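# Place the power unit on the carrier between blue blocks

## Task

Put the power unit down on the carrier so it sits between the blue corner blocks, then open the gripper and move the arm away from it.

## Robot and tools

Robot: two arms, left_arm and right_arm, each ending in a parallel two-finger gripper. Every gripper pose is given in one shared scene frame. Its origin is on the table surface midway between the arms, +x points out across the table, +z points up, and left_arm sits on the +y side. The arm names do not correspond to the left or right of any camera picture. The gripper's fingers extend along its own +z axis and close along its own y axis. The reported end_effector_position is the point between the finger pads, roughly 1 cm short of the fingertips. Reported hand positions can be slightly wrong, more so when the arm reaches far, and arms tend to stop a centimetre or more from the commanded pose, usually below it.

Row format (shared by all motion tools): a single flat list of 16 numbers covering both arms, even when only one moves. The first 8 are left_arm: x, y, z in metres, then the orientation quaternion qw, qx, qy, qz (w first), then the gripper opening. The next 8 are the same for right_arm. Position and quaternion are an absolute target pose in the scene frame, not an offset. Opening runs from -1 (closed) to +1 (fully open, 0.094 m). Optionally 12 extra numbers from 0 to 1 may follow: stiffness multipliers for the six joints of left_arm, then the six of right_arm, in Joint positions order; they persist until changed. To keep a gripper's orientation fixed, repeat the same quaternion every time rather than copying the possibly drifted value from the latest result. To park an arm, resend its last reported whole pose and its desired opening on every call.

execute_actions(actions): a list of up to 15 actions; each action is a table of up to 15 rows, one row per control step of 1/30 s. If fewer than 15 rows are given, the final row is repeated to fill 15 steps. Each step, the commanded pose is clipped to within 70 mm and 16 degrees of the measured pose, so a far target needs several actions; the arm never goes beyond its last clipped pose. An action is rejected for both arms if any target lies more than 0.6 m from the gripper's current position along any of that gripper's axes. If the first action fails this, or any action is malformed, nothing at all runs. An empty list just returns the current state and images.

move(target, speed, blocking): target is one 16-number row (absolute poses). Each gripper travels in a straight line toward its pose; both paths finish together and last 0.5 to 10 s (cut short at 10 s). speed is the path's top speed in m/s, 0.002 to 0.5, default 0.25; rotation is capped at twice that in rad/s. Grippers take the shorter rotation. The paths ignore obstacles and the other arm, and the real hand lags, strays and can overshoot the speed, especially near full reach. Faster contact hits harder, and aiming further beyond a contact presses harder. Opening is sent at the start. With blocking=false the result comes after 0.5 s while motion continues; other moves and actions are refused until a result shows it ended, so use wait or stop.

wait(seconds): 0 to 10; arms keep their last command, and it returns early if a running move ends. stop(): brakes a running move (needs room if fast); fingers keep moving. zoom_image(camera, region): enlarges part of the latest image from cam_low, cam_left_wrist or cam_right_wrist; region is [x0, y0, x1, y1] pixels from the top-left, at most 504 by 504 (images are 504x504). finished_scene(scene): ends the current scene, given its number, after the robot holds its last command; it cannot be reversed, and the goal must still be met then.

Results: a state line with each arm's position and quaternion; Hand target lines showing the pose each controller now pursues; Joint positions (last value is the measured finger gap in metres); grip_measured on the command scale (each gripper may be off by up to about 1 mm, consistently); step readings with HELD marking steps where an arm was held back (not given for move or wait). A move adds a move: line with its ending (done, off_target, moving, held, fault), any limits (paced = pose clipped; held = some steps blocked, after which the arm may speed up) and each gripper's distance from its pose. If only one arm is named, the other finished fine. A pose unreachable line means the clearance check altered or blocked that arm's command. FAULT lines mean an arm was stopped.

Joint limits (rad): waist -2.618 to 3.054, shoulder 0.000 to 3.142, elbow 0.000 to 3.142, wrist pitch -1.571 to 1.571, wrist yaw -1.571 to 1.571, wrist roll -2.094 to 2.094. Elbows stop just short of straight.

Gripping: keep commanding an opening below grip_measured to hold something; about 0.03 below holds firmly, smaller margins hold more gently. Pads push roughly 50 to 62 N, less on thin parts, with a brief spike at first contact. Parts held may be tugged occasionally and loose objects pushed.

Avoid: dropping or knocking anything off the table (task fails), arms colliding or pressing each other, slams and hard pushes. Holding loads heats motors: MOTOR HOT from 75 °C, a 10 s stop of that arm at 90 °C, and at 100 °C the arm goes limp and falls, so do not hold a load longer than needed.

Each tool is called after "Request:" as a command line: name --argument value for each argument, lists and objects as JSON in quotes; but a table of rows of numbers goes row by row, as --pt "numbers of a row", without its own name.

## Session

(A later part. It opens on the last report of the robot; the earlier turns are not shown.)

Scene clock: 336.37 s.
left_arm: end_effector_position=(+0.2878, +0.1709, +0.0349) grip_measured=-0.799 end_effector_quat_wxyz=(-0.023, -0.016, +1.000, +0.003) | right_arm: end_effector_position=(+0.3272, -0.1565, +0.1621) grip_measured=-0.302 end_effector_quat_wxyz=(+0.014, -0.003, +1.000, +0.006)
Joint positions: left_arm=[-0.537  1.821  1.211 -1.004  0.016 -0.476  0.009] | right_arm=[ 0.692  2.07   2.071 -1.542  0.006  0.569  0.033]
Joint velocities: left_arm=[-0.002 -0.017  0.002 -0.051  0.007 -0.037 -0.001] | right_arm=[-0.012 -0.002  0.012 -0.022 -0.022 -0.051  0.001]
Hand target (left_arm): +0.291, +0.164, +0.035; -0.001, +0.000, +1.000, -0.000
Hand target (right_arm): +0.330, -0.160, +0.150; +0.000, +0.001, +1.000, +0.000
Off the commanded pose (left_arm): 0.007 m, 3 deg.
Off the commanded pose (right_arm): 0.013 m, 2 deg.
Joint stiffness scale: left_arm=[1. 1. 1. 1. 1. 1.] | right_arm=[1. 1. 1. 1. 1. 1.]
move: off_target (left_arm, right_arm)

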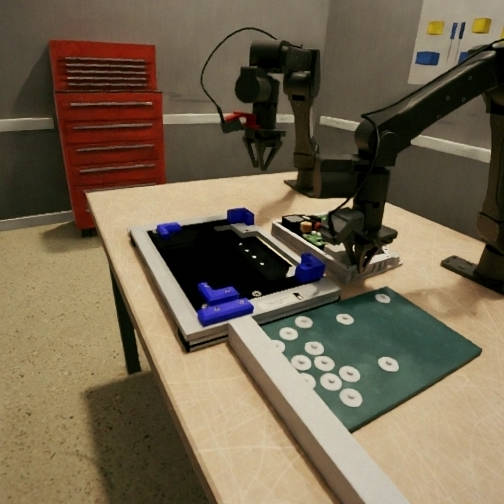

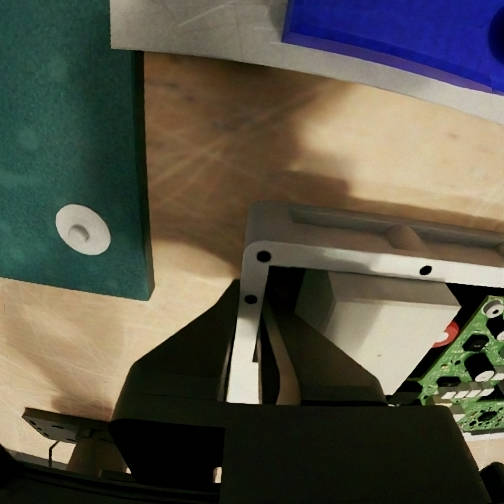

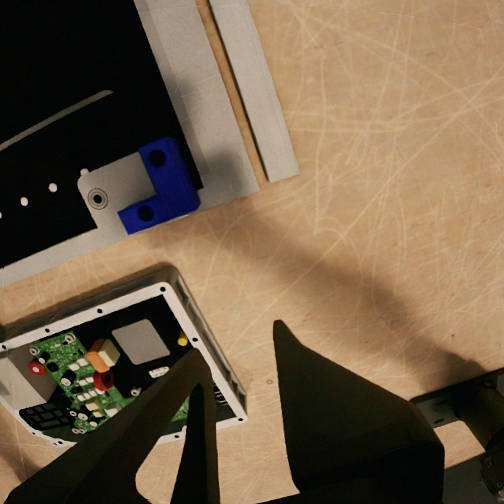

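Right: approach at y −0.092.

Request:
move --target '[0.29,0.164,0.035,0,0,1,0,-1,0.30,-0.092,0.07,0,0,1,0,-0.2]' --speed 0.15

Request:
move --target '[0.29,0.164,0.035,0,0,1,0,-1,0.30,-0.09,0.028,0,0,1,0,-0.2]' --speed 0.04

Scene clock: 345.97 s.
left_arm: end_effector_position=(+0.2875, +0.1709, +0.0345) grip_measured=-0.799 end_effector_quat_wxyz=(-0.024, -0.016, +1.000, +0.002) | right_arm: end_effector_position=(+0.3025, -0.0929, +0.0749) grip_measured=-0.202 end_effector_quat_wxyz=(+0.003, -0.002, +1.000, +0.001)
Joint positions: left_arm=[-0.536  1.821  1.209 -1.003  0.018 -0.475  0.009] | right_arm=[ 0.851  2.151  1.847 -1.261  0.002  0.73   0.037]
Joint velocities: left_arm=[-0.017 -0.017  0.007 -0.007  0.007 -0.051 -0.001] | right_arm=[-0.007  0.007 -0.012 -0.037 -0.037  0.022 -0.001]
Hand target (left_arm): +0.290, +0.164, +0.035; -0.001, -0.000, +1.000, -0.000
Hand target (right_arm): +0.301, -0.092, +0.070; -0.001, +0.000, +1.000, -0.000
Off the commanded pose (left_arm): 0.007 m, 3 deg.
Off the commanded pose (right_arm): 0.006 m, 0 deg.
Joint stiffness scale: left_arm=[1. 1. 1. 1. 1. 1.] | right_arm=[1. 1. 1. 1. 1. 1.]
move: off_target (left_arm)

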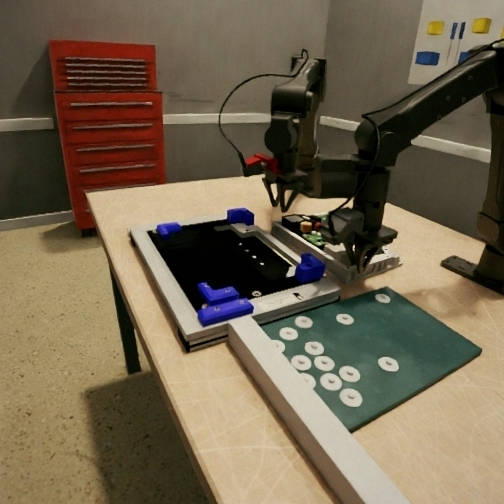

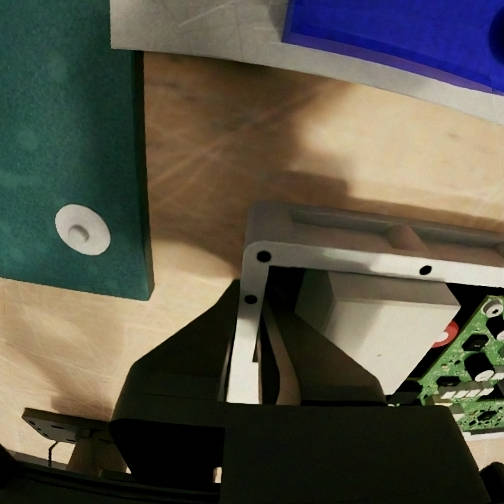

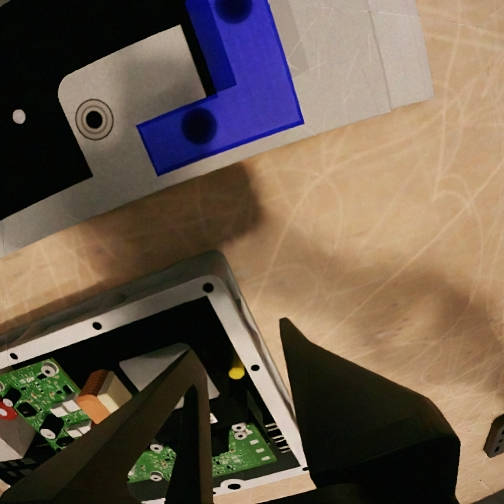

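Scene clock: 347.37 s.
left_arm: end_effector_position=(+0.2875, +0.1709, +0.0345) grip_measured=-0.799 end_effector_quat_wxyz=(-0.024, -0.016, +1.000, +0.001) | right_arm: end_effector_position=(+0.3027, -0.0927, +0.0633) grip_measured=-0.202 end_effector_quat_wxyz=(+0.015, -0.001, +1.000, +0.012)
Joint positions: left_arm=[-0.535  1.821  1.209 -1.003  0.019 -0.475  0.009] | right_arm=[ 0.851  2.123  1.756 -1.166  0.002  0.732  0.037]
Joint velocities: left_arm=[ 0.002  0.002  0.022 -0.007 -0.051 -0.022  0.   ] | right_arm=[-0.002  0.007 -0.007  0.037  0.007 -0.037  0.001]
Hand target (left_arm): +0.290, +0.164, +0.035; -0.001, -0.000, +1.000, -0.000
Hand target (right_arm): +0.298, -0.092, +0.030; -0.001, -0.000, +1.000, -0.001
Off the commanded pose (left_arm): 0.007 m, 3 deg.
Off the commanded pose (right_arm): 0.035 m, 2 deg.
Joint stiffness scale: left_arm=[1. 1. 1. 1. 1. 1.] | right_arm=[1. 1. 1. 1. 1. 1.]
move: off_target (left_arm, right_arm)

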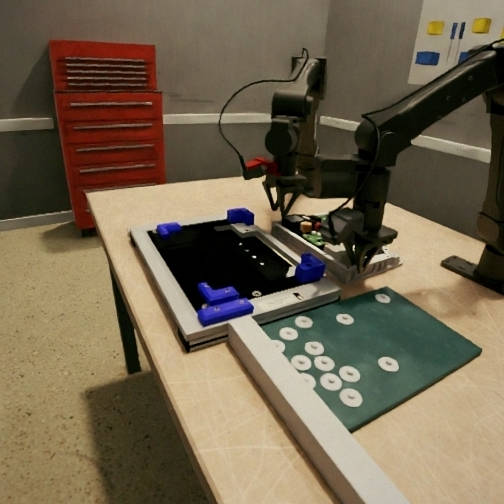

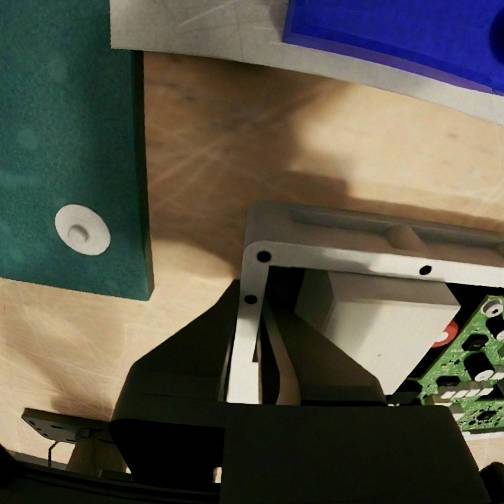

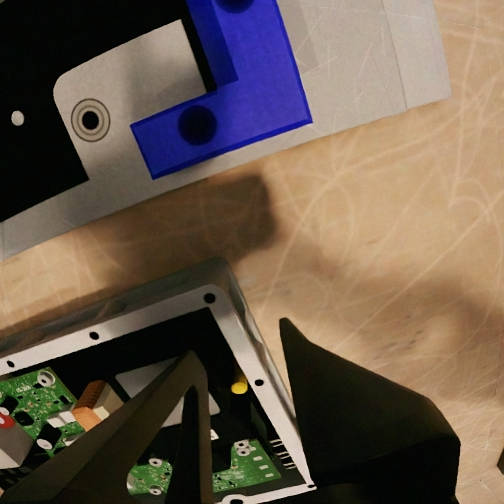

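Request:
move --target '[0.29,0.164,0.035,0,0,1,0,-1,0.285,-0.104,0.075,0,0,1,0,-0.35]' --speed 0.08

Request:
move --target '[0.29,0.164,0.035,0,0,1,0,-1,0.285,-0.104,0.028,0,0,1,0,-0.35]' --speed 0.04

Scene clock: 355.63 s.
left_arm: end_effector_position=(+0.2875, +0.1708, +0.0345) grip_measured=-0.799 end_effector_quat_wxyz=(-0.024, -0.016, +1.000, +0.001) | right_arm: end_effector_position=(+0.2921, -0.1011, +0.0726) grip_measured=-0.348 end_effector_quat_wxyz=(+0.004, +0.001, +1.000, +0.006)
Joint positions: left_arm=[-0.535  1.821  1.209 -1.003  0.02  -0.474  0.009] | right_arm=[ 0.851  2.088  1.739 -1.209 -0.003  0.736  0.031]
Joint velocities: left_arm=[ 0.007 -0.002  0.002 -0.007  0.066  0.022 -0.   ] | right_arm=[-0.007  0.017 -0.012 -0.022 -0.037  0.007  0.001]
Hand target (left_arm): +0.290, +0.164, +0.035; -0.001, +0.000, +1.000, -0.000
Hand target (right_arm): +0.285, -0.104, +0.075; +0.000, +0.000, +1.000, +0.000
Off the commanded pose (left_arm): 0.007 m, 3 deg.
Off the commanded pose (right_arm): 0.008 m, 1 deg.
Joint stiffness scale: left_arm=[1. 1. 1. 1. 1. 1.] | right_arm=[1. 1. 1. 1. 1. 1.]
move: off_target (left_arm)

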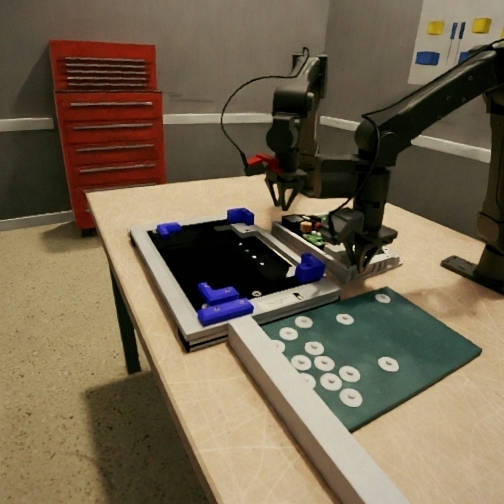

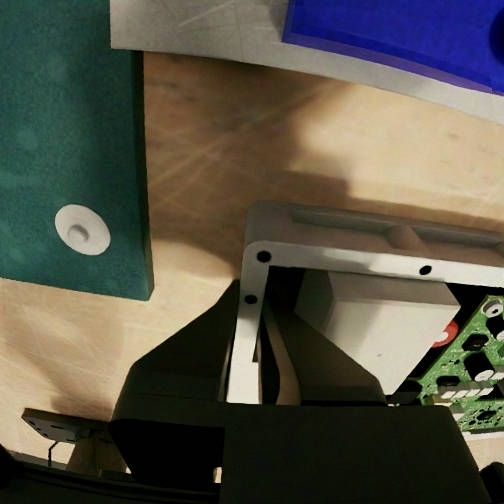

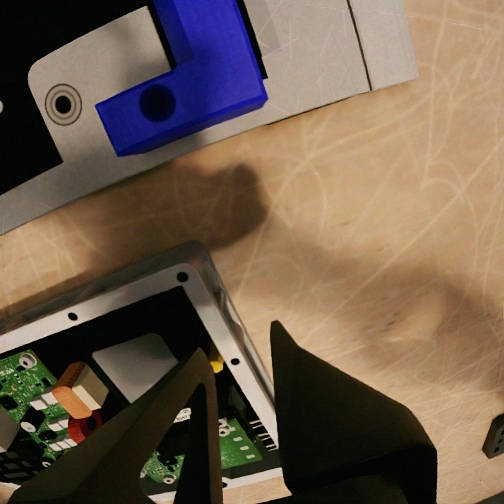

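Scene clock: 357.00 s.
left_arm: end_effector_position=(+0.2875, +0.1708, +0.0345) grip_measured=-0.799 end_effector_quat_wxyz=(-0.024, -0.016, +1.000, +0.001) | right_arm: end_effector_position=(+0.2887, -0.1041, +0.0459) grip_measured=-0.348 end_effector_quat_wxyz=(+0.006, +0.001, +1.000, +0.008)
Joint positions: left_arm=[-0.535  1.821  1.209 -1.003  0.02  -0.474  0.009] | right_arm=[ 0.851  2.082  1.623 -1.093 -0.003  0.736  0.031]
Joint velocities: left_arm=[-0.012 -0.002 -0.012  0.007  0.066 -0.022 -0.   ] | right_arm=[-0.007 -0.012  0.002 -0.022 -0.022 -0.022  0.   ]
Hand target (left_arm): +0.290, +0.164, +0.035; -0.001, -0.000, +1.000, -0.000
Hand target (right_arm): +0.284, -0.104, +0.028; -0.001, +0.000, +1.000, -0.001
Off the commanded pose (left_arm): 0.007 m, 3 deg.
Off the commanded pose (right_arm): 0.018 m, 1 deg.
Joint stiffness scale: left_arm=[1. 1. 1. 1. 1. 1.] | right_arm=[1. 1. 1. 1. 1. 1.]
move: off_target (left_arm, right_arm)

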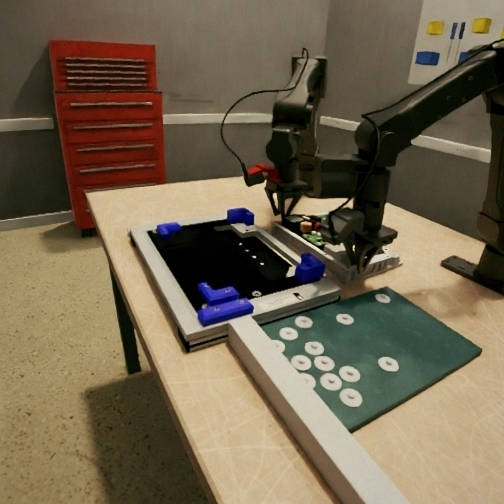

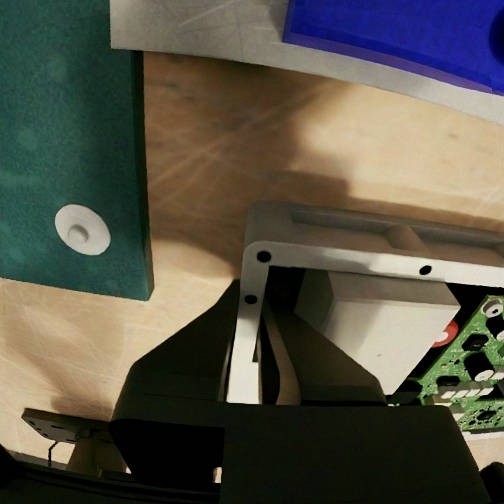

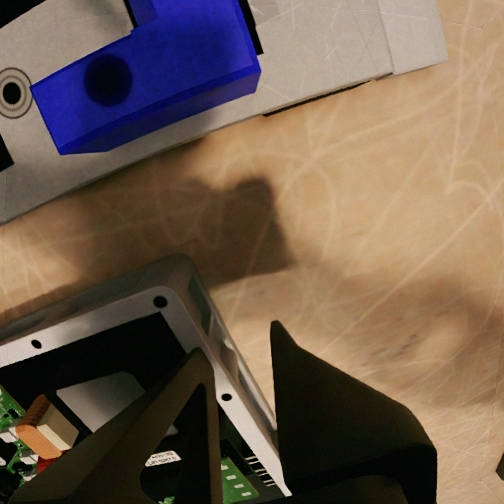

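Request:
move --target '[0.29,0.164,0.035,0,0,1,0,-1,0.285,-0.098,0.03,0,0,1,0,-0.35]' --speed 0.03

Request:
move --target '[0.29,0.164,0.035,0,0,1,0,-1,0.285,-0.098,0.03,0,0,1,0,-1]' --speed 0.03

Scene clock: 365.50 s.
left_arm: end_effector_position=(+0.2875, +0.1708, +0.0345) grip_measured=-0.799 end_effector_quat_wxyz=(-0.024, -0.016, +1.000, +0.001) | right_arm: end_effector_position=(+0.2888, -0.1020, +0.0467) grip_measured=-0.348 end_effector_quat_wxyz=(+0.009, +0.004, +1.000, +0.010)
Joint positions: left_arm=[-0.535  1.821  1.209 -1.003  0.02  -0.474  0.009] | right_arm=[ 0.855  2.08   1.623 -1.088 -0.003  0.746  0.031]
Joint velocities: left_arm=[-0.007 -0.007 -0.007  0.022  0.007  0.007 -0.   ] | right_arm=[-0.017  0.002 -0.002 -0.007 -0.022  0.007 -0.001]
Hand target (left_arm): +0.290, +0.164, +0.035; -0.001, -0.000, +1.000, -0.000
Hand target (right_arm): +0.285, -0.098, +0.030; +0.000, +0.000, +1.000, +0.000
Off the commanded pose (left_arm): 0.007 m, 3 deg.
Off the commanded pose (right_arm): 0.018 m, 2 deg.
Joint stiffness scale: left_arm=[1. 1. 1. 1. 1. 1.] | right_arm=[1. 1. 1. 1. 1. 1.]
move: off_target (left_arm, right_arm)

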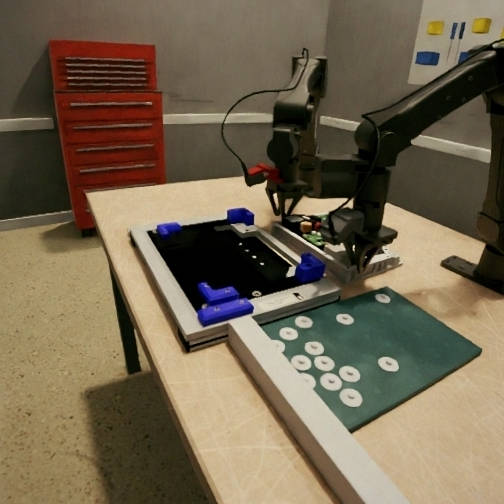

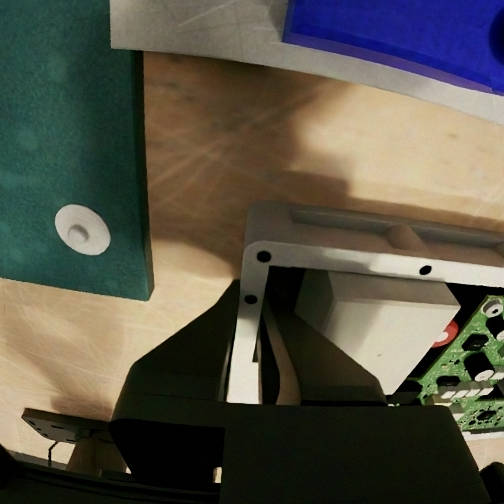

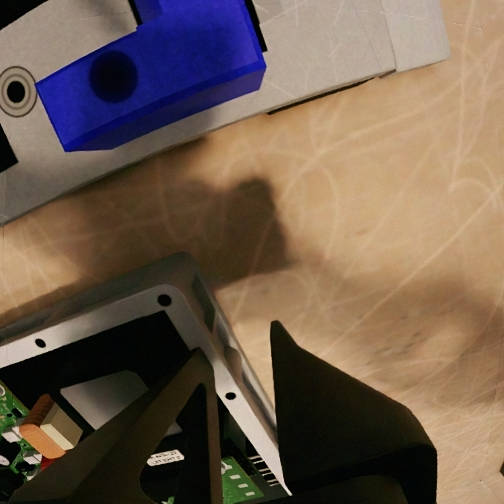

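Scene clock: 366.77 s.
left_arm: end_effector_position=(+0.2875, +0.1708, +0.0345) grip_measured=-0.799 end_effector_quat_wxyz=(-0.024, -0.016, +1.000, +0.001) | right_arm: end_effector_position=(+0.2880, -0.0993, +0.0375) grip_measured=-0.994 end_effector_quat_wxyz=(+0.003, +0.002, +1.000, +0.007)
Joint positions: left_arm=[-0.535  1.821  1.209 -1.003  0.02  -0.474  0.009] | right_arm=[ 0.86   2.104  1.623 -1.075 -0.006  0.747  0.   ]
Joint velocities: left_arm=[-0.007 -0.007  0.002 -0.022  0.022 -0.037 -0.001] | right_arm=[ 0.002 -0.017  0.002  0.022  0.125  0.007  0.   ]
Hand target (left_arm): +0.290, +0.164, +0.035; -0.001, -0.000, +1.000, -0.000
Hand target (right_arm): +0.285, -0.098, +0.030; -0.000, +0.000, +1.000, -0.000
Off the commanded pose (left_arm): 0.007 m, 3 deg.
Off the commanded pose (right_arm): 0.008 m, 1 deg.
Joint stiffness scale: left_arm=[1. 1. 1. 1. 1. 1.] | right_arm=[1. 1. 1. 1. 1. 1.]
move: off_target (left_arm)

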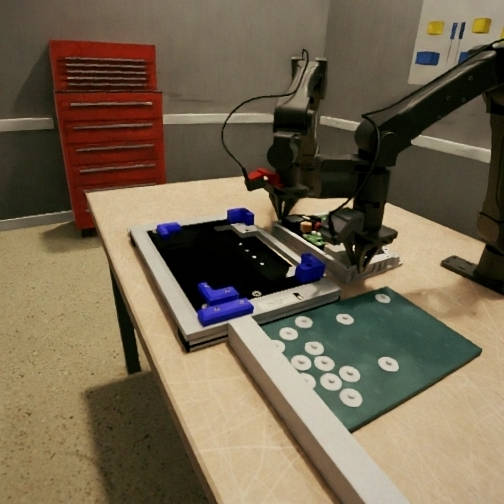

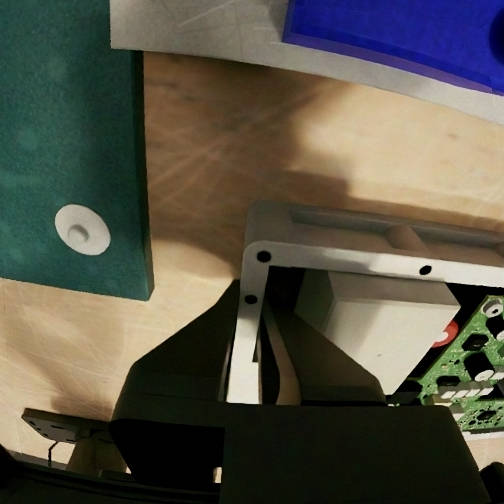

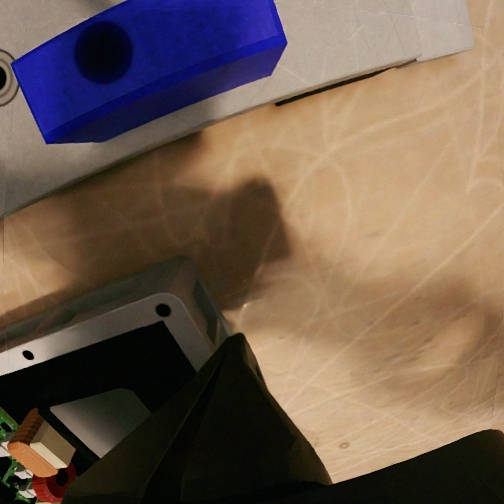

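Request:
move --target '[0.29,0.164,0.035,0,0,1,0,-1,0.285,-0.098,0.07,0,0,1,0,-1]' --speed 0.06

Request:
move --target '[0.29,0.164,0.035,0,0,1,0,-1,0.285,-0.087,0.07,0,0,1,0,-0.4]' --speed 0.04

Request:
move --target '[0.29,0.164,0.035,0,0,1,0,-1,0.285,-0.087,0.028,0,0,1,0,-0.4]' --speed 0.04

Scene clock: 378.13 s.
left_arm: end_effector_position=(+0.2875, +0.1708, +0.0345) grip_measured=-0.799 end_effector_quat_wxyz=(-0.024, -0.016, +1.000, +0.001) | right_arm: end_effector_position=(+0.2857, -0.1013, +0.0604) grip_measured=-0.994 end_effector_quat_wxyz=(-0.008, +0.002, +1.000, -0.003)
Joint positions: left_arm=[-0.535  1.821  1.209 -1.003  0.02  -0.474  0.009] | right_arm=[ 0.86   2.104  1.716 -1.198 -0.006  0.747  0.   ]
Joint velocities: left_arm=[-0.012 -0.002 -0.002  0.066 -0.051 -0.037 -0.   ] | right_arm=[-0.012 -0.007 -0.002  0.007  0.022  0.007 -0.001]
Hand target (left_arm): +0.290, +0.164, +0.035; -0.001, -0.000, +1.000, -0.000
Hand target (right_arm): +0.285, -0.098, +0.070; -0.000, +0.000, +1.000, +0.000
Off the commanded pose (left_arm): 0.007 m, 3 deg.
Off the commanded pose (right_arm): 0.010 m, 1 deg.
Joint stiffness scale: left_arm=[1. 1. 1. 1. 1. 1.] | right_arm=[1. 1. 1. 1. 1. 1.]
move: off_target (left_arm)

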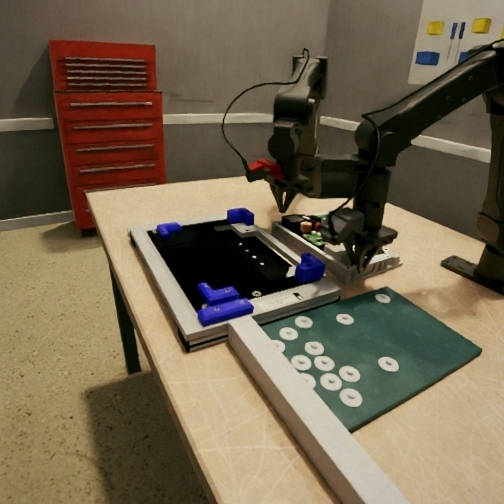

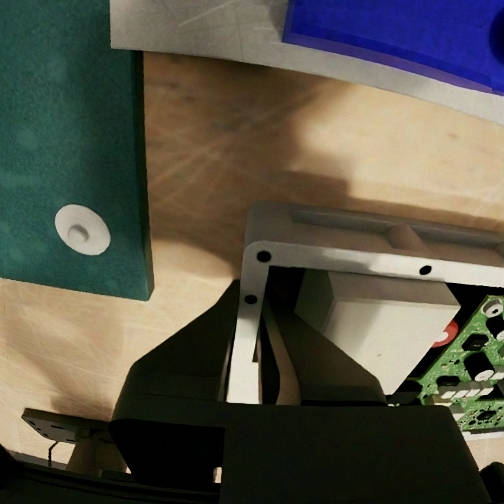

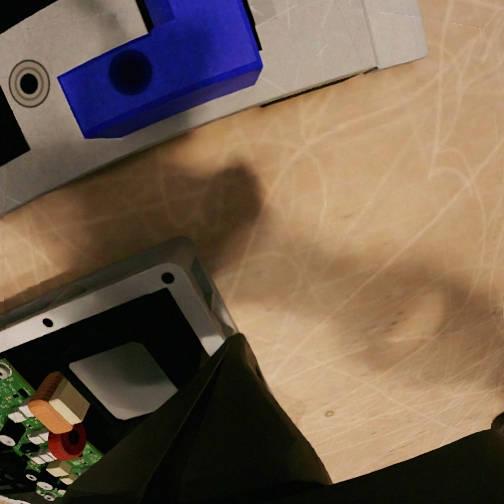

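Scene clock: 379.13 s.
left_arm: end_effector_position=(+0.2875, +0.1708, +0.0345) grip_measured=-0.799 end_effector_quat_wxyz=(-0.024, -0.016, +1.000, +0.001) | right_arm: end_effector_position=(+0.2872, -0.0890, +0.0727) grip_measured=-0.402 end_effector_quat_wxyz=(+0.004, +0.001, +1.000, +0.008)
Joint positions: left_arm=[-0.535  1.821  1.209 -1.003  0.02  -0.474  0.009] | right_arm=[ 0.88   2.104  1.765 -1.215 -0.006  0.765  0.028]
Joint velocities: left_arm=[ 0.002 -0.022  0.002 -0.037 -0.037 -0.007  0.   ] | right_arm=[ 0.012  0.007  0.007 -0.037  0.007 -0.007 -0.001]
Hand target (left_arm): +0.290, +0.164, +0.035; -0.001, -0.000, +1.000, -0.000
Hand target (right_arm): +0.285, -0.087, +0.070; +0.000, -0.000, +1.000, +0.000
Off the commanded pose (left_arm): 0.007 m, 3 deg.
Off the commanded pose (right_arm): 0.004 m, 1 deg.
Joint stiffness scale: left_arm=[1. 1. 1. 1. 1. 1.] | right_arm=[1. 1. 1. 1. 1. 1.]
move: off_target (left_arm)

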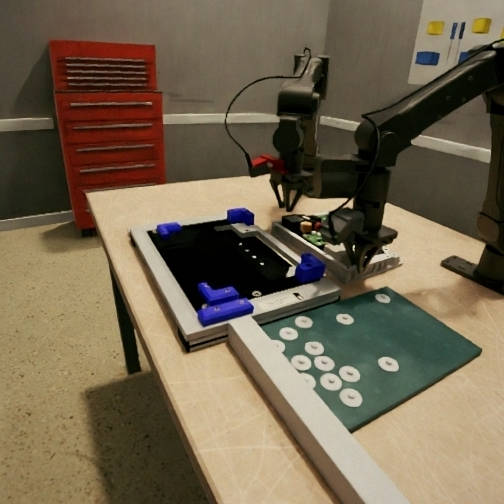

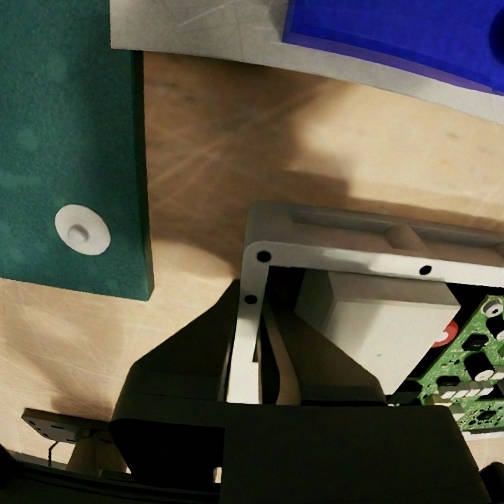

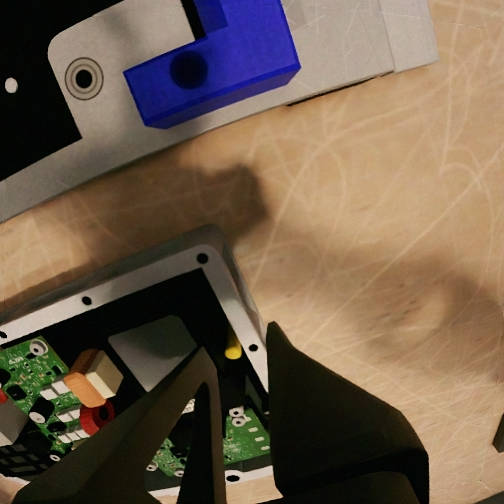

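Scene clock: 380.50 s.
left_arm: end_effector_position=(+0.2875, +0.1709, +0.0345) grip_measured=-0.799 end_effector_quat_wxyz=(-0.025, -0.016, +1.000, +0.001) | right_arm: end_effector_position=(+0.2878, -0.0884, +0.0630) grip_measured=-0.402 end_effector_quat_wxyz=(+0.012, +0.001, +1.000, +0.016)
Joint positions: left_arm=[-0.535  1.821  1.209 -1.003  0.021 -0.474  0.009] | right_arm=[ 0.88   2.089  1.702 -1.144 -0.006  0.765  0.028]
Joint velocities: left_arm=[ 0.002 -0.007  0.007  0.066  0.081 -0.007  0.001] | right_arm=[-0.012 -0.007 -0.007  0.007 -0.022  0.022 -0.001]
Hand target (left_arm): +0.290, +0.164, +0.035; -0.001, -0.000, +1.000, -0.000
Hand target (right_arm): +0.283, -0.089, +0.030; -0.001, +0.000, +1.000, -0.001
Off the commanded pose (left_arm): 0.007 m, 3 deg.
Off the commanded pose (right_arm): 0.035 m, 2 deg.
Joint stiffness scale: left_arm=[1. 1. 1. 1. 1. 1.] | right_arm=[1. 1. 1. 1. 1. 1.]
move: off_target (left_arm, right_arm)

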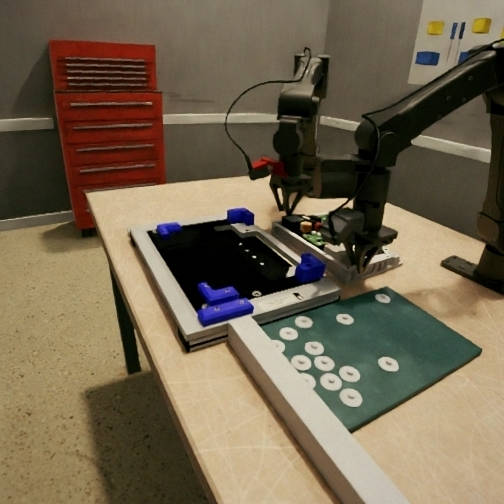

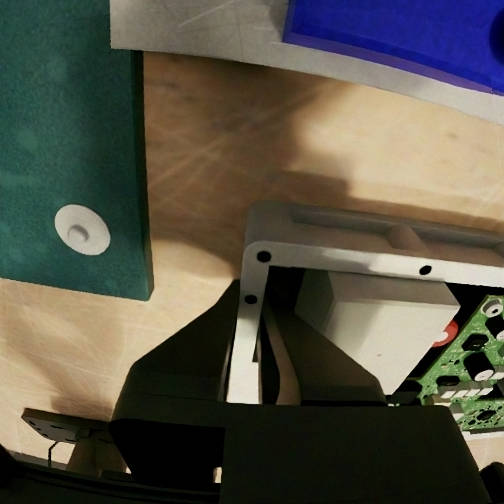

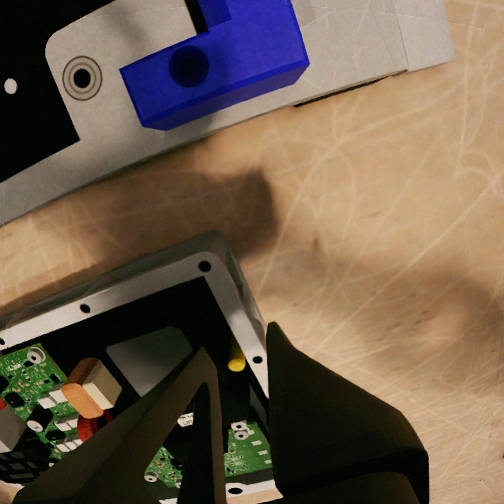

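Hits grey box (z .063). Slide −y while pressing lightly.

Request:
move --target '[0.29,0.164,0.035,0,0,1,0,-1,0.285,-0.094,0.03,0,0,1,0,-0.55]' --speed 0.02

Request:
move --target '[0.29,0.164,0.035,0,0,1,0,-1,0.285,-0.094,0.03,0,0,1,0,-1]' --speed 0.02

Scene clock: 389.00 s.
left_arm: end_effector_position=(+0.2875, +0.1709, +0.0345) grip_measured=-0.799 end_effector_quat_wxyz=(-0.025, -0.016, +1.000, +0.001) | right_arm: end_effector_position=(+0.2880, -0.0865, +0.0629) grip_measured=-0.548 end_effector_quat_wxyz=(+0.017, +0.001, +1.000, +0.026)
Joint positions: left_arm=[-0.535  1.821  1.209 -1.003  0.021 -0.474  0.009] | right_arm=[ 0.88   2.075  1.68  -1.116 -0.013  0.765  0.021]
Joint velocities: left_arm=[ 0.002 -0.012  0.002 -0.022  0.022  0.007 -0.001] | right_arm=[ 0.007  0.007 -0.007  0.051 -0.007 -0.037 -0.001]
Hand target (left_arm): +0.290, +0.164, +0.035; -0.001, -0.000, +1.000, -0.000
Hand target (right_arm): +0.284, -0.095, +0.032; -0.001, +0.000, +1.000, -0.000
Off the commanded pose (left_arm): 0.007 m, 3 deg.
Off the commanded pose (right_arm): 0.034 m, 4 deg.
Joint stiffness scale: left_arm=[1. 1. 1. 1. 1. 1.] | right_arm=[1. 1. 1. 1. 1. 1.]
move: off_target (left_arm, right_arm)

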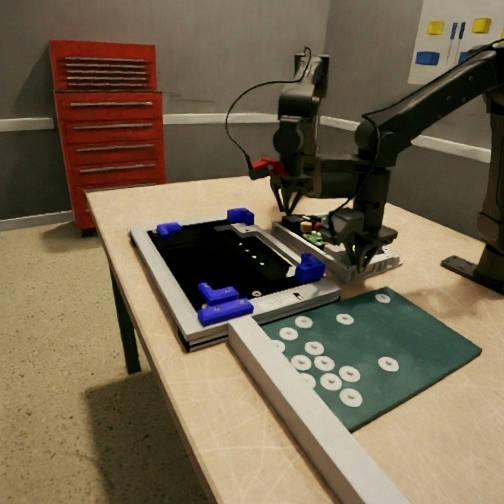

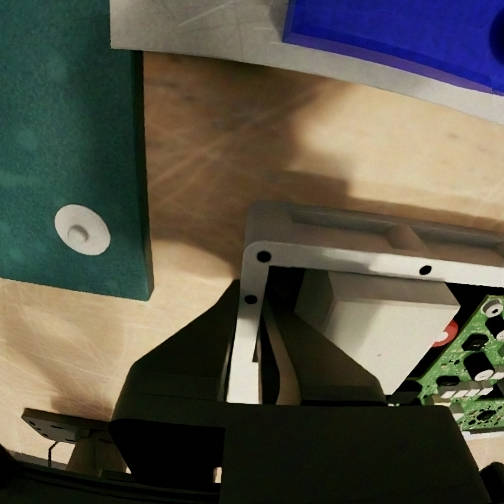

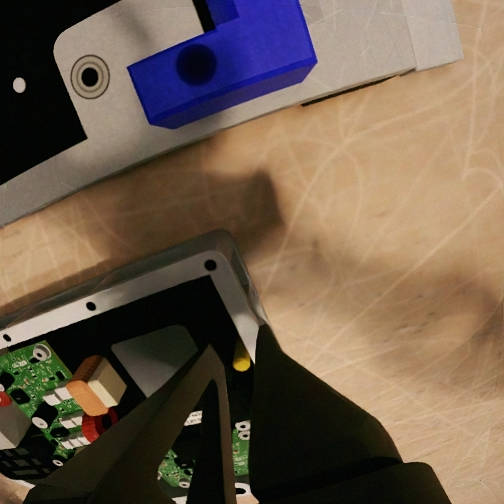

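Scene clock: 390.93 s.
left_arm: end_effector_position=(+0.2875, +0.1709, +0.0345) grip_measured=-0.799 end_effector_quat_wxyz=(-0.025, -0.016, +1.000, +0.001) | right_arm: end_effector_position=(+0.2862, -0.0876, +0.0473) grip_measured=-0.994 end_effector_quat_wxyz=(+0.008, +0.001, +1.000, +0.019)
Joint positions: left_arm=[-0.535  1.821  1.209 -1.003  0.021 -0.474  0.009] | right_arm=[ 0.88   2.1    1.656 -1.089 -0.016  0.765  0.   ]
Joint velocities: left_arm=[ 0.007  0.017 -0.022 -0.066  0.022 -0.022  0.001] | right_arm=[-0.002  0.007 -0.002  0.022  0.007  0.007 -0.   ]
Hand target (left_arm): +0.290, +0.164, +0.035; -0.001, -0.000, +1.000, -0.000
Hand target (right_arm): +0.284, -0.094, +0.031; -0.000, +0.000, +1.000, -0.000
Off the commanded pose (left_arm): 0.007 m, 3 deg.
Off the commanded pose (right_arm): 0.018 m, 2 deg.
Joint stiffness scale: left_arm=[1. 1. 1. 1. 1. 1.] | right_arm=[1. 1. 1. 1. 1. 1.]
move: off_target (left_arm, right_arm)

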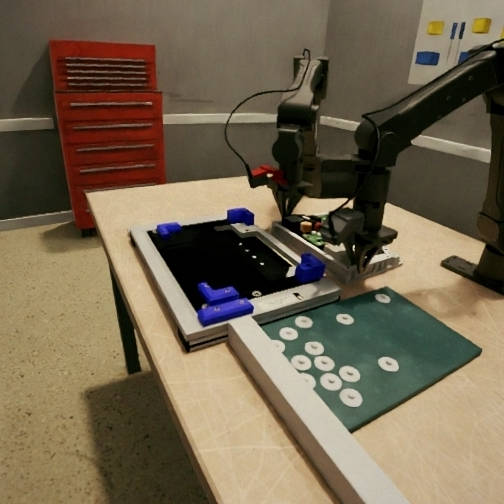

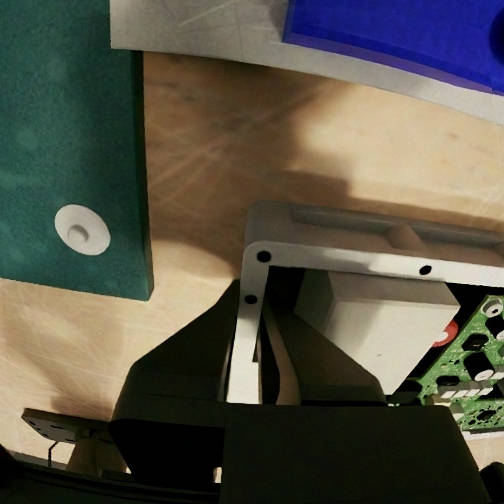

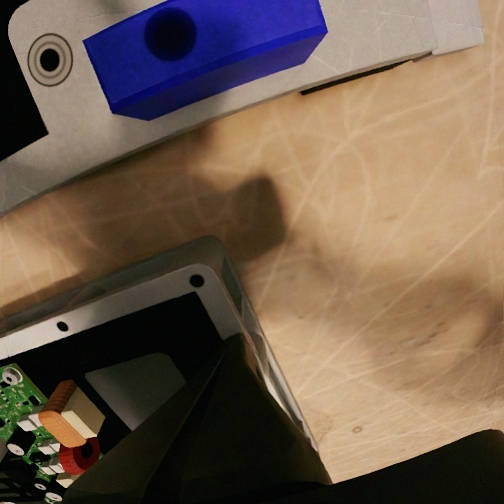

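Request:
move --target '[0.29,0.164,0.035,0,0,1,0,-1,0.285,-0.088,0.065,0,0,1,0,-1]' --speed 0.04

Request:
move --target '[0.29,0.164,0.035,0,0,1,0,-1,0.285,-0.088,0.065,0,0,1,0,-0.65]' --speed 0.04

Request:
move --target '[0.29,0.164,0.035,0,0,1,0,-1,0.285,-0.088,0.025,0,0,1,0,-0.65]' --speed 0.03

Request:
move --target '[0.29,0.164,0.035,0,0,1,0,-1,0.285,-0.088,0.025,0,0,1,0,-1]' --speed 0.03

Scene clock: 400.27 s.
left_arm: end_effector_position=(+0.2875, +0.1709, +0.0345) grip_measured=-0.799 end_effector_quat_wxyz=(-0.025, -0.016, +1.000, +0.001) | right_arm: end_effector_position=(+0.2856, -0.0881, +0.0689) grip_measured=-0.994 end_effector_quat_wxyz=(+0.002, +0.001, +1.000, +0.013)
Joint positions: left_arm=[-0.535  1.821  1.209 -1.003  0.021 -0.474  0.009] | right_arm=[ 0.88   2.1    1.743 -1.194 -0.016  0.765  0.   ]
Joint velocities: left_arm=[-0.017 -0.007 -0.002  0.007 -0.007 -0.007 -0.   ] | right_arm=[-0.012 -0.002 -0.002 -0.037 -0.007 -0.051  0.001]
Hand target (left_arm): +0.290, +0.164, +0.035; -0.001, -0.000, +1.000, -0.000
Hand target (right_arm): +0.285, -0.088, +0.065; +0.000, +0.000, +1.000, +0.000
Off the commanded pose (left_arm): 0.007 m, 3 deg.
Off the commanded pose (right_arm): 0.004 m, 1 deg.
Joint stiffness scale: left_arm=[1. 1. 1. 1. 1. 1.] | right_arm=[1. 1. 1. 1. 1. 1.]
move: off_target (left_arm)

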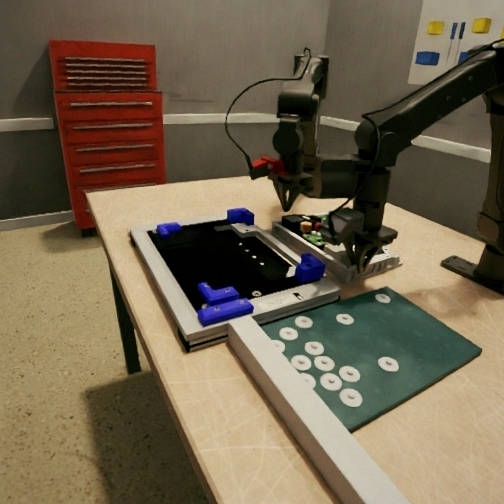

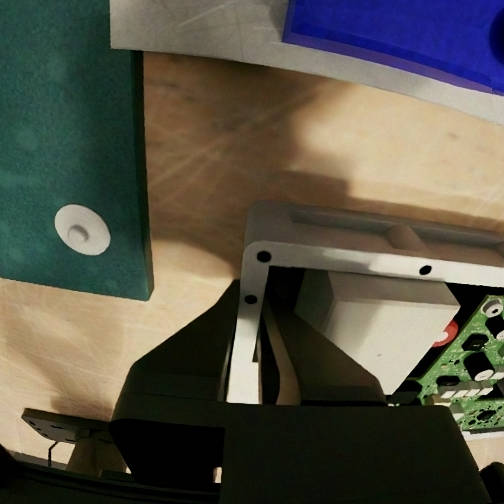

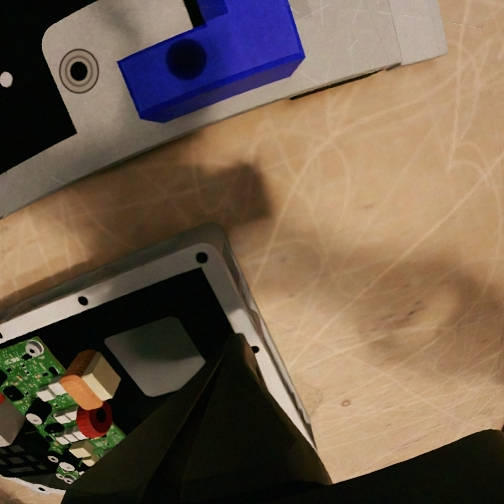

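Scene clock: 401.23 s.
left_arm: end_effector_position=(+0.2875, +0.1709, +0.0345) grip_measured=-0.799 end_effector_quat_wxyz=(-0.025, -0.016, +1.000, +0.001) | right_arm: end_effector_position=(+0.2853, -0.0884, +0.0689) grip_measured=-0.652 end_effector_quat_wxyz=(+0.001, +0.001, +1.000, +0.012)
Joint positions: left_arm=[-0.535  1.821  1.209 -1.003  0.021 -0.474  0.009] | right_arm=[ 0.88   2.1    1.743 -1.195 -0.016  0.765  0.016]
Joint velocities: left_arm=[ 0.007  0.002  0.012 -0.095  0.066 -0.037 -0.   ] | right_arm=[-0.002  0.007 -0.002  0.007 -0.022 -0.007  0.001]
Hand target (left_arm): +0.290, +0.164, +0.035; -0.001, -0.000, +1.000, -0.000
Hand target (right_arm): +0.285, -0.088, +0.065; +0.000, +0.000, +1.000, +0.000
Off the commanded pose (left_arm): 0.007 m, 3 deg.
Off the commanded pose (right_arm): 0.004 m, 1 deg.
Joint stiffness scale: left_arm=[1. 1. 1. 1. 1. 1.] | right_arm=[1. 1. 1. 1. 1. 1.]
move: off_target (left_arm)

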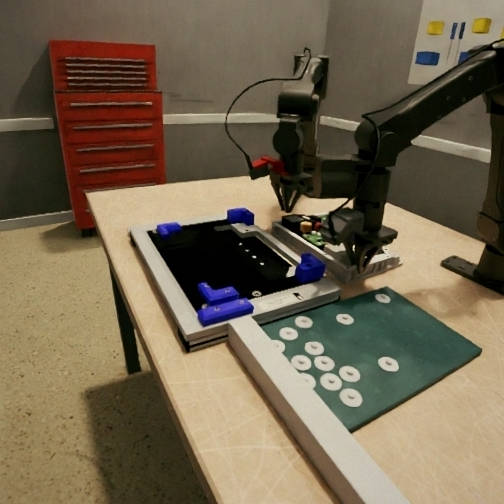

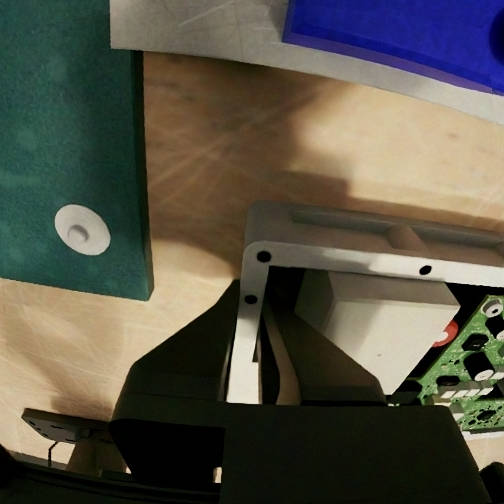

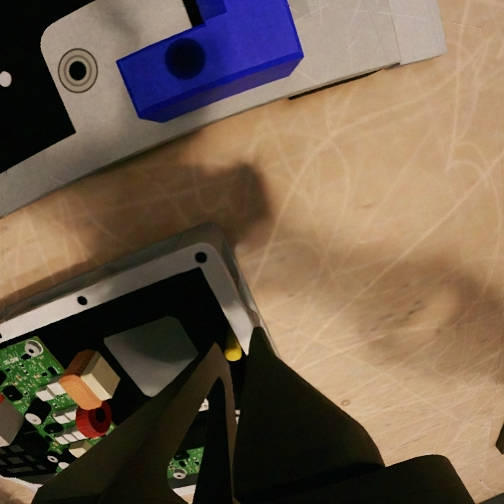

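Scene clock: 402.93 s.
left_arm: end_effector_position=(+0.2875, +0.1709, +0.0345) grip_measured=-0.799 end_effector_quat_wxyz=(-0.025, -0.016, +1.000, +0.001) | right_arm: end_effector_position=(+0.2855, -0.0893, +0.0404) grip_measured=-0.652 end_effector_quat_wxyz=(-0.000, +0.001, +1.000, +0.008)
Joint positions: left_arm=[-0.535  1.821  1.209 -1.003  0.021 -0.474  0.009] | right_arm=[ 0.88   2.125  1.668 -1.103 -0.012  0.765  0.016]
Joint velocities: left_arm=[-0.002  0.007  0.007  0.051  0.022 -0.007 -0.   ] | right_arm=[-0.012  0.007 -0.002  0.022 -0.037  0.081 -0.   ]
Hand target (left_arm): +0.290, +0.164, +0.035; -0.001, -0.000, +1.000, -0.000
Hand target (right_arm): +0.285, -0.088, +0.025; -0.000, +0.000, +1.000, -0.000
Off the commanded pose (left_arm): 0.007 m, 3 deg.
Off the commanded pose (right_arm): 0.015 m, 1 deg.
Joint stiffness scale: left_arm=[1. 1. 1. 1. 1. 1.] | right_arm=[1. 1. 1. 1. 1. 1.]
move: off_target (left_arm, right_arm)

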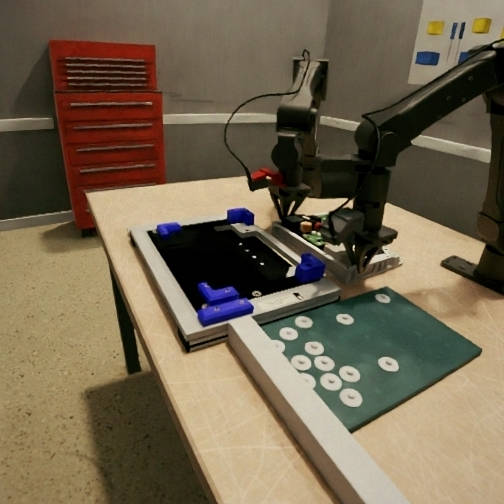

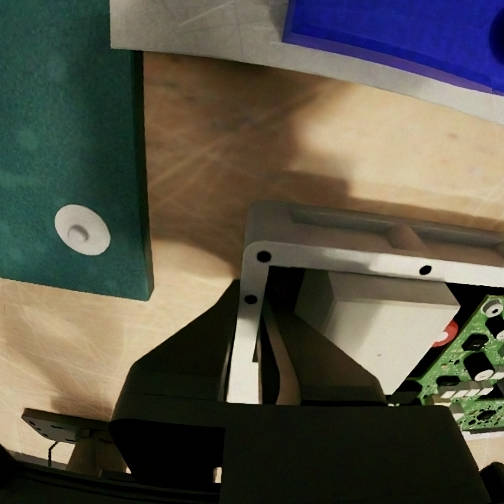

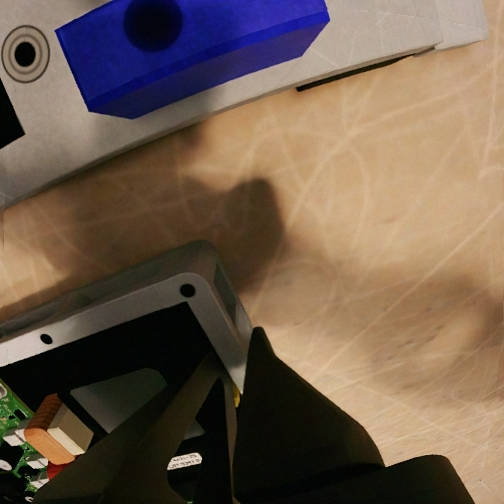

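Scene clock: 404.13 s.
left_arm: end_effector_position=(+0.2876, +0.1707, +0.0345) grip_measured=-0.799 end_effector_quat_wxyz=(-0.025, -0.016, +1.000, -0.000) | right_arm: end_effector_position=(+0.2857, -0.0865, +0.0404) grip_measured=-0.820 end_effector_quat_wxyz=(+0.000, +0.000, +1.000, +0.014)
Joint positions: left_arm=[-0.535  1.821  1.209 -1.002  0.022 -0.474  0.009] | right_arm=[ 0.881  2.125  1.668 -1.094 -0.02   0.765  0.008]
Joint velocities: left_arm=[-0.012  0.002 -0.007  0.037  0.022 -0.007  0.   ] | right_arm=[-0.012 -0.022 -0.002  0.022 -0.022 -0.051 -0.002]
Hand target (left_arm): +0.290, +0.164, +0.035; -0.001, +0.000, +1.000, -0.000
Hand target (right_arm): +0.285, -0.088, +0.025; -0.000, -0.000, +1.000, -0.000
Off the commanded pose (left_arm): 0.007 m, 3 deg.
Off the commanded pose (right_arm): 0.016 m, 2 deg.
Joint stiffness scale: left_arm=[1. 1. 1. 1. 1. 1.] | right_arm=[1. 1. 1. 1. 1. 1.]
move: off_target (left_arm, right_arm)

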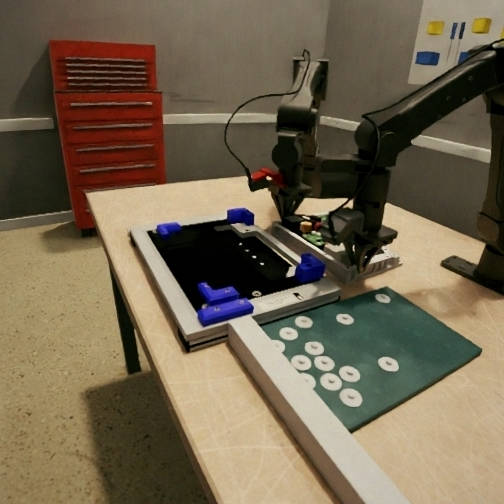

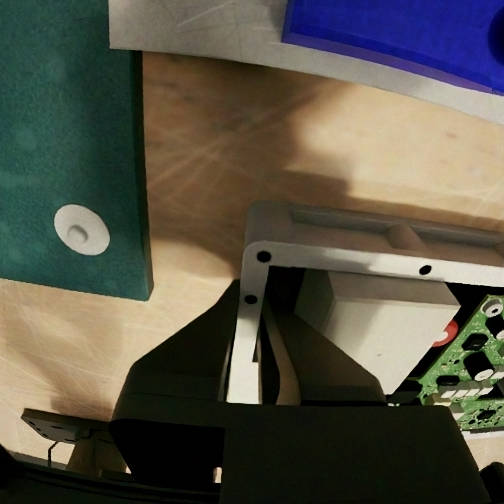

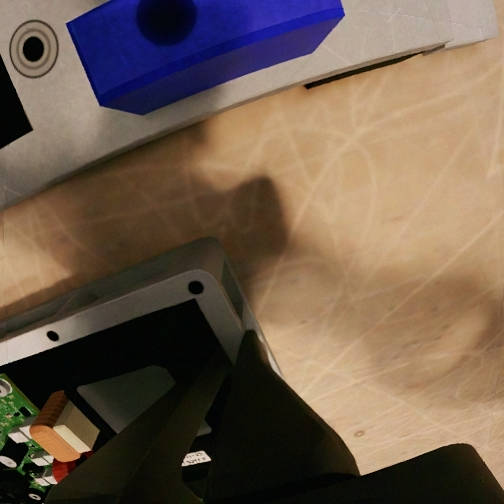

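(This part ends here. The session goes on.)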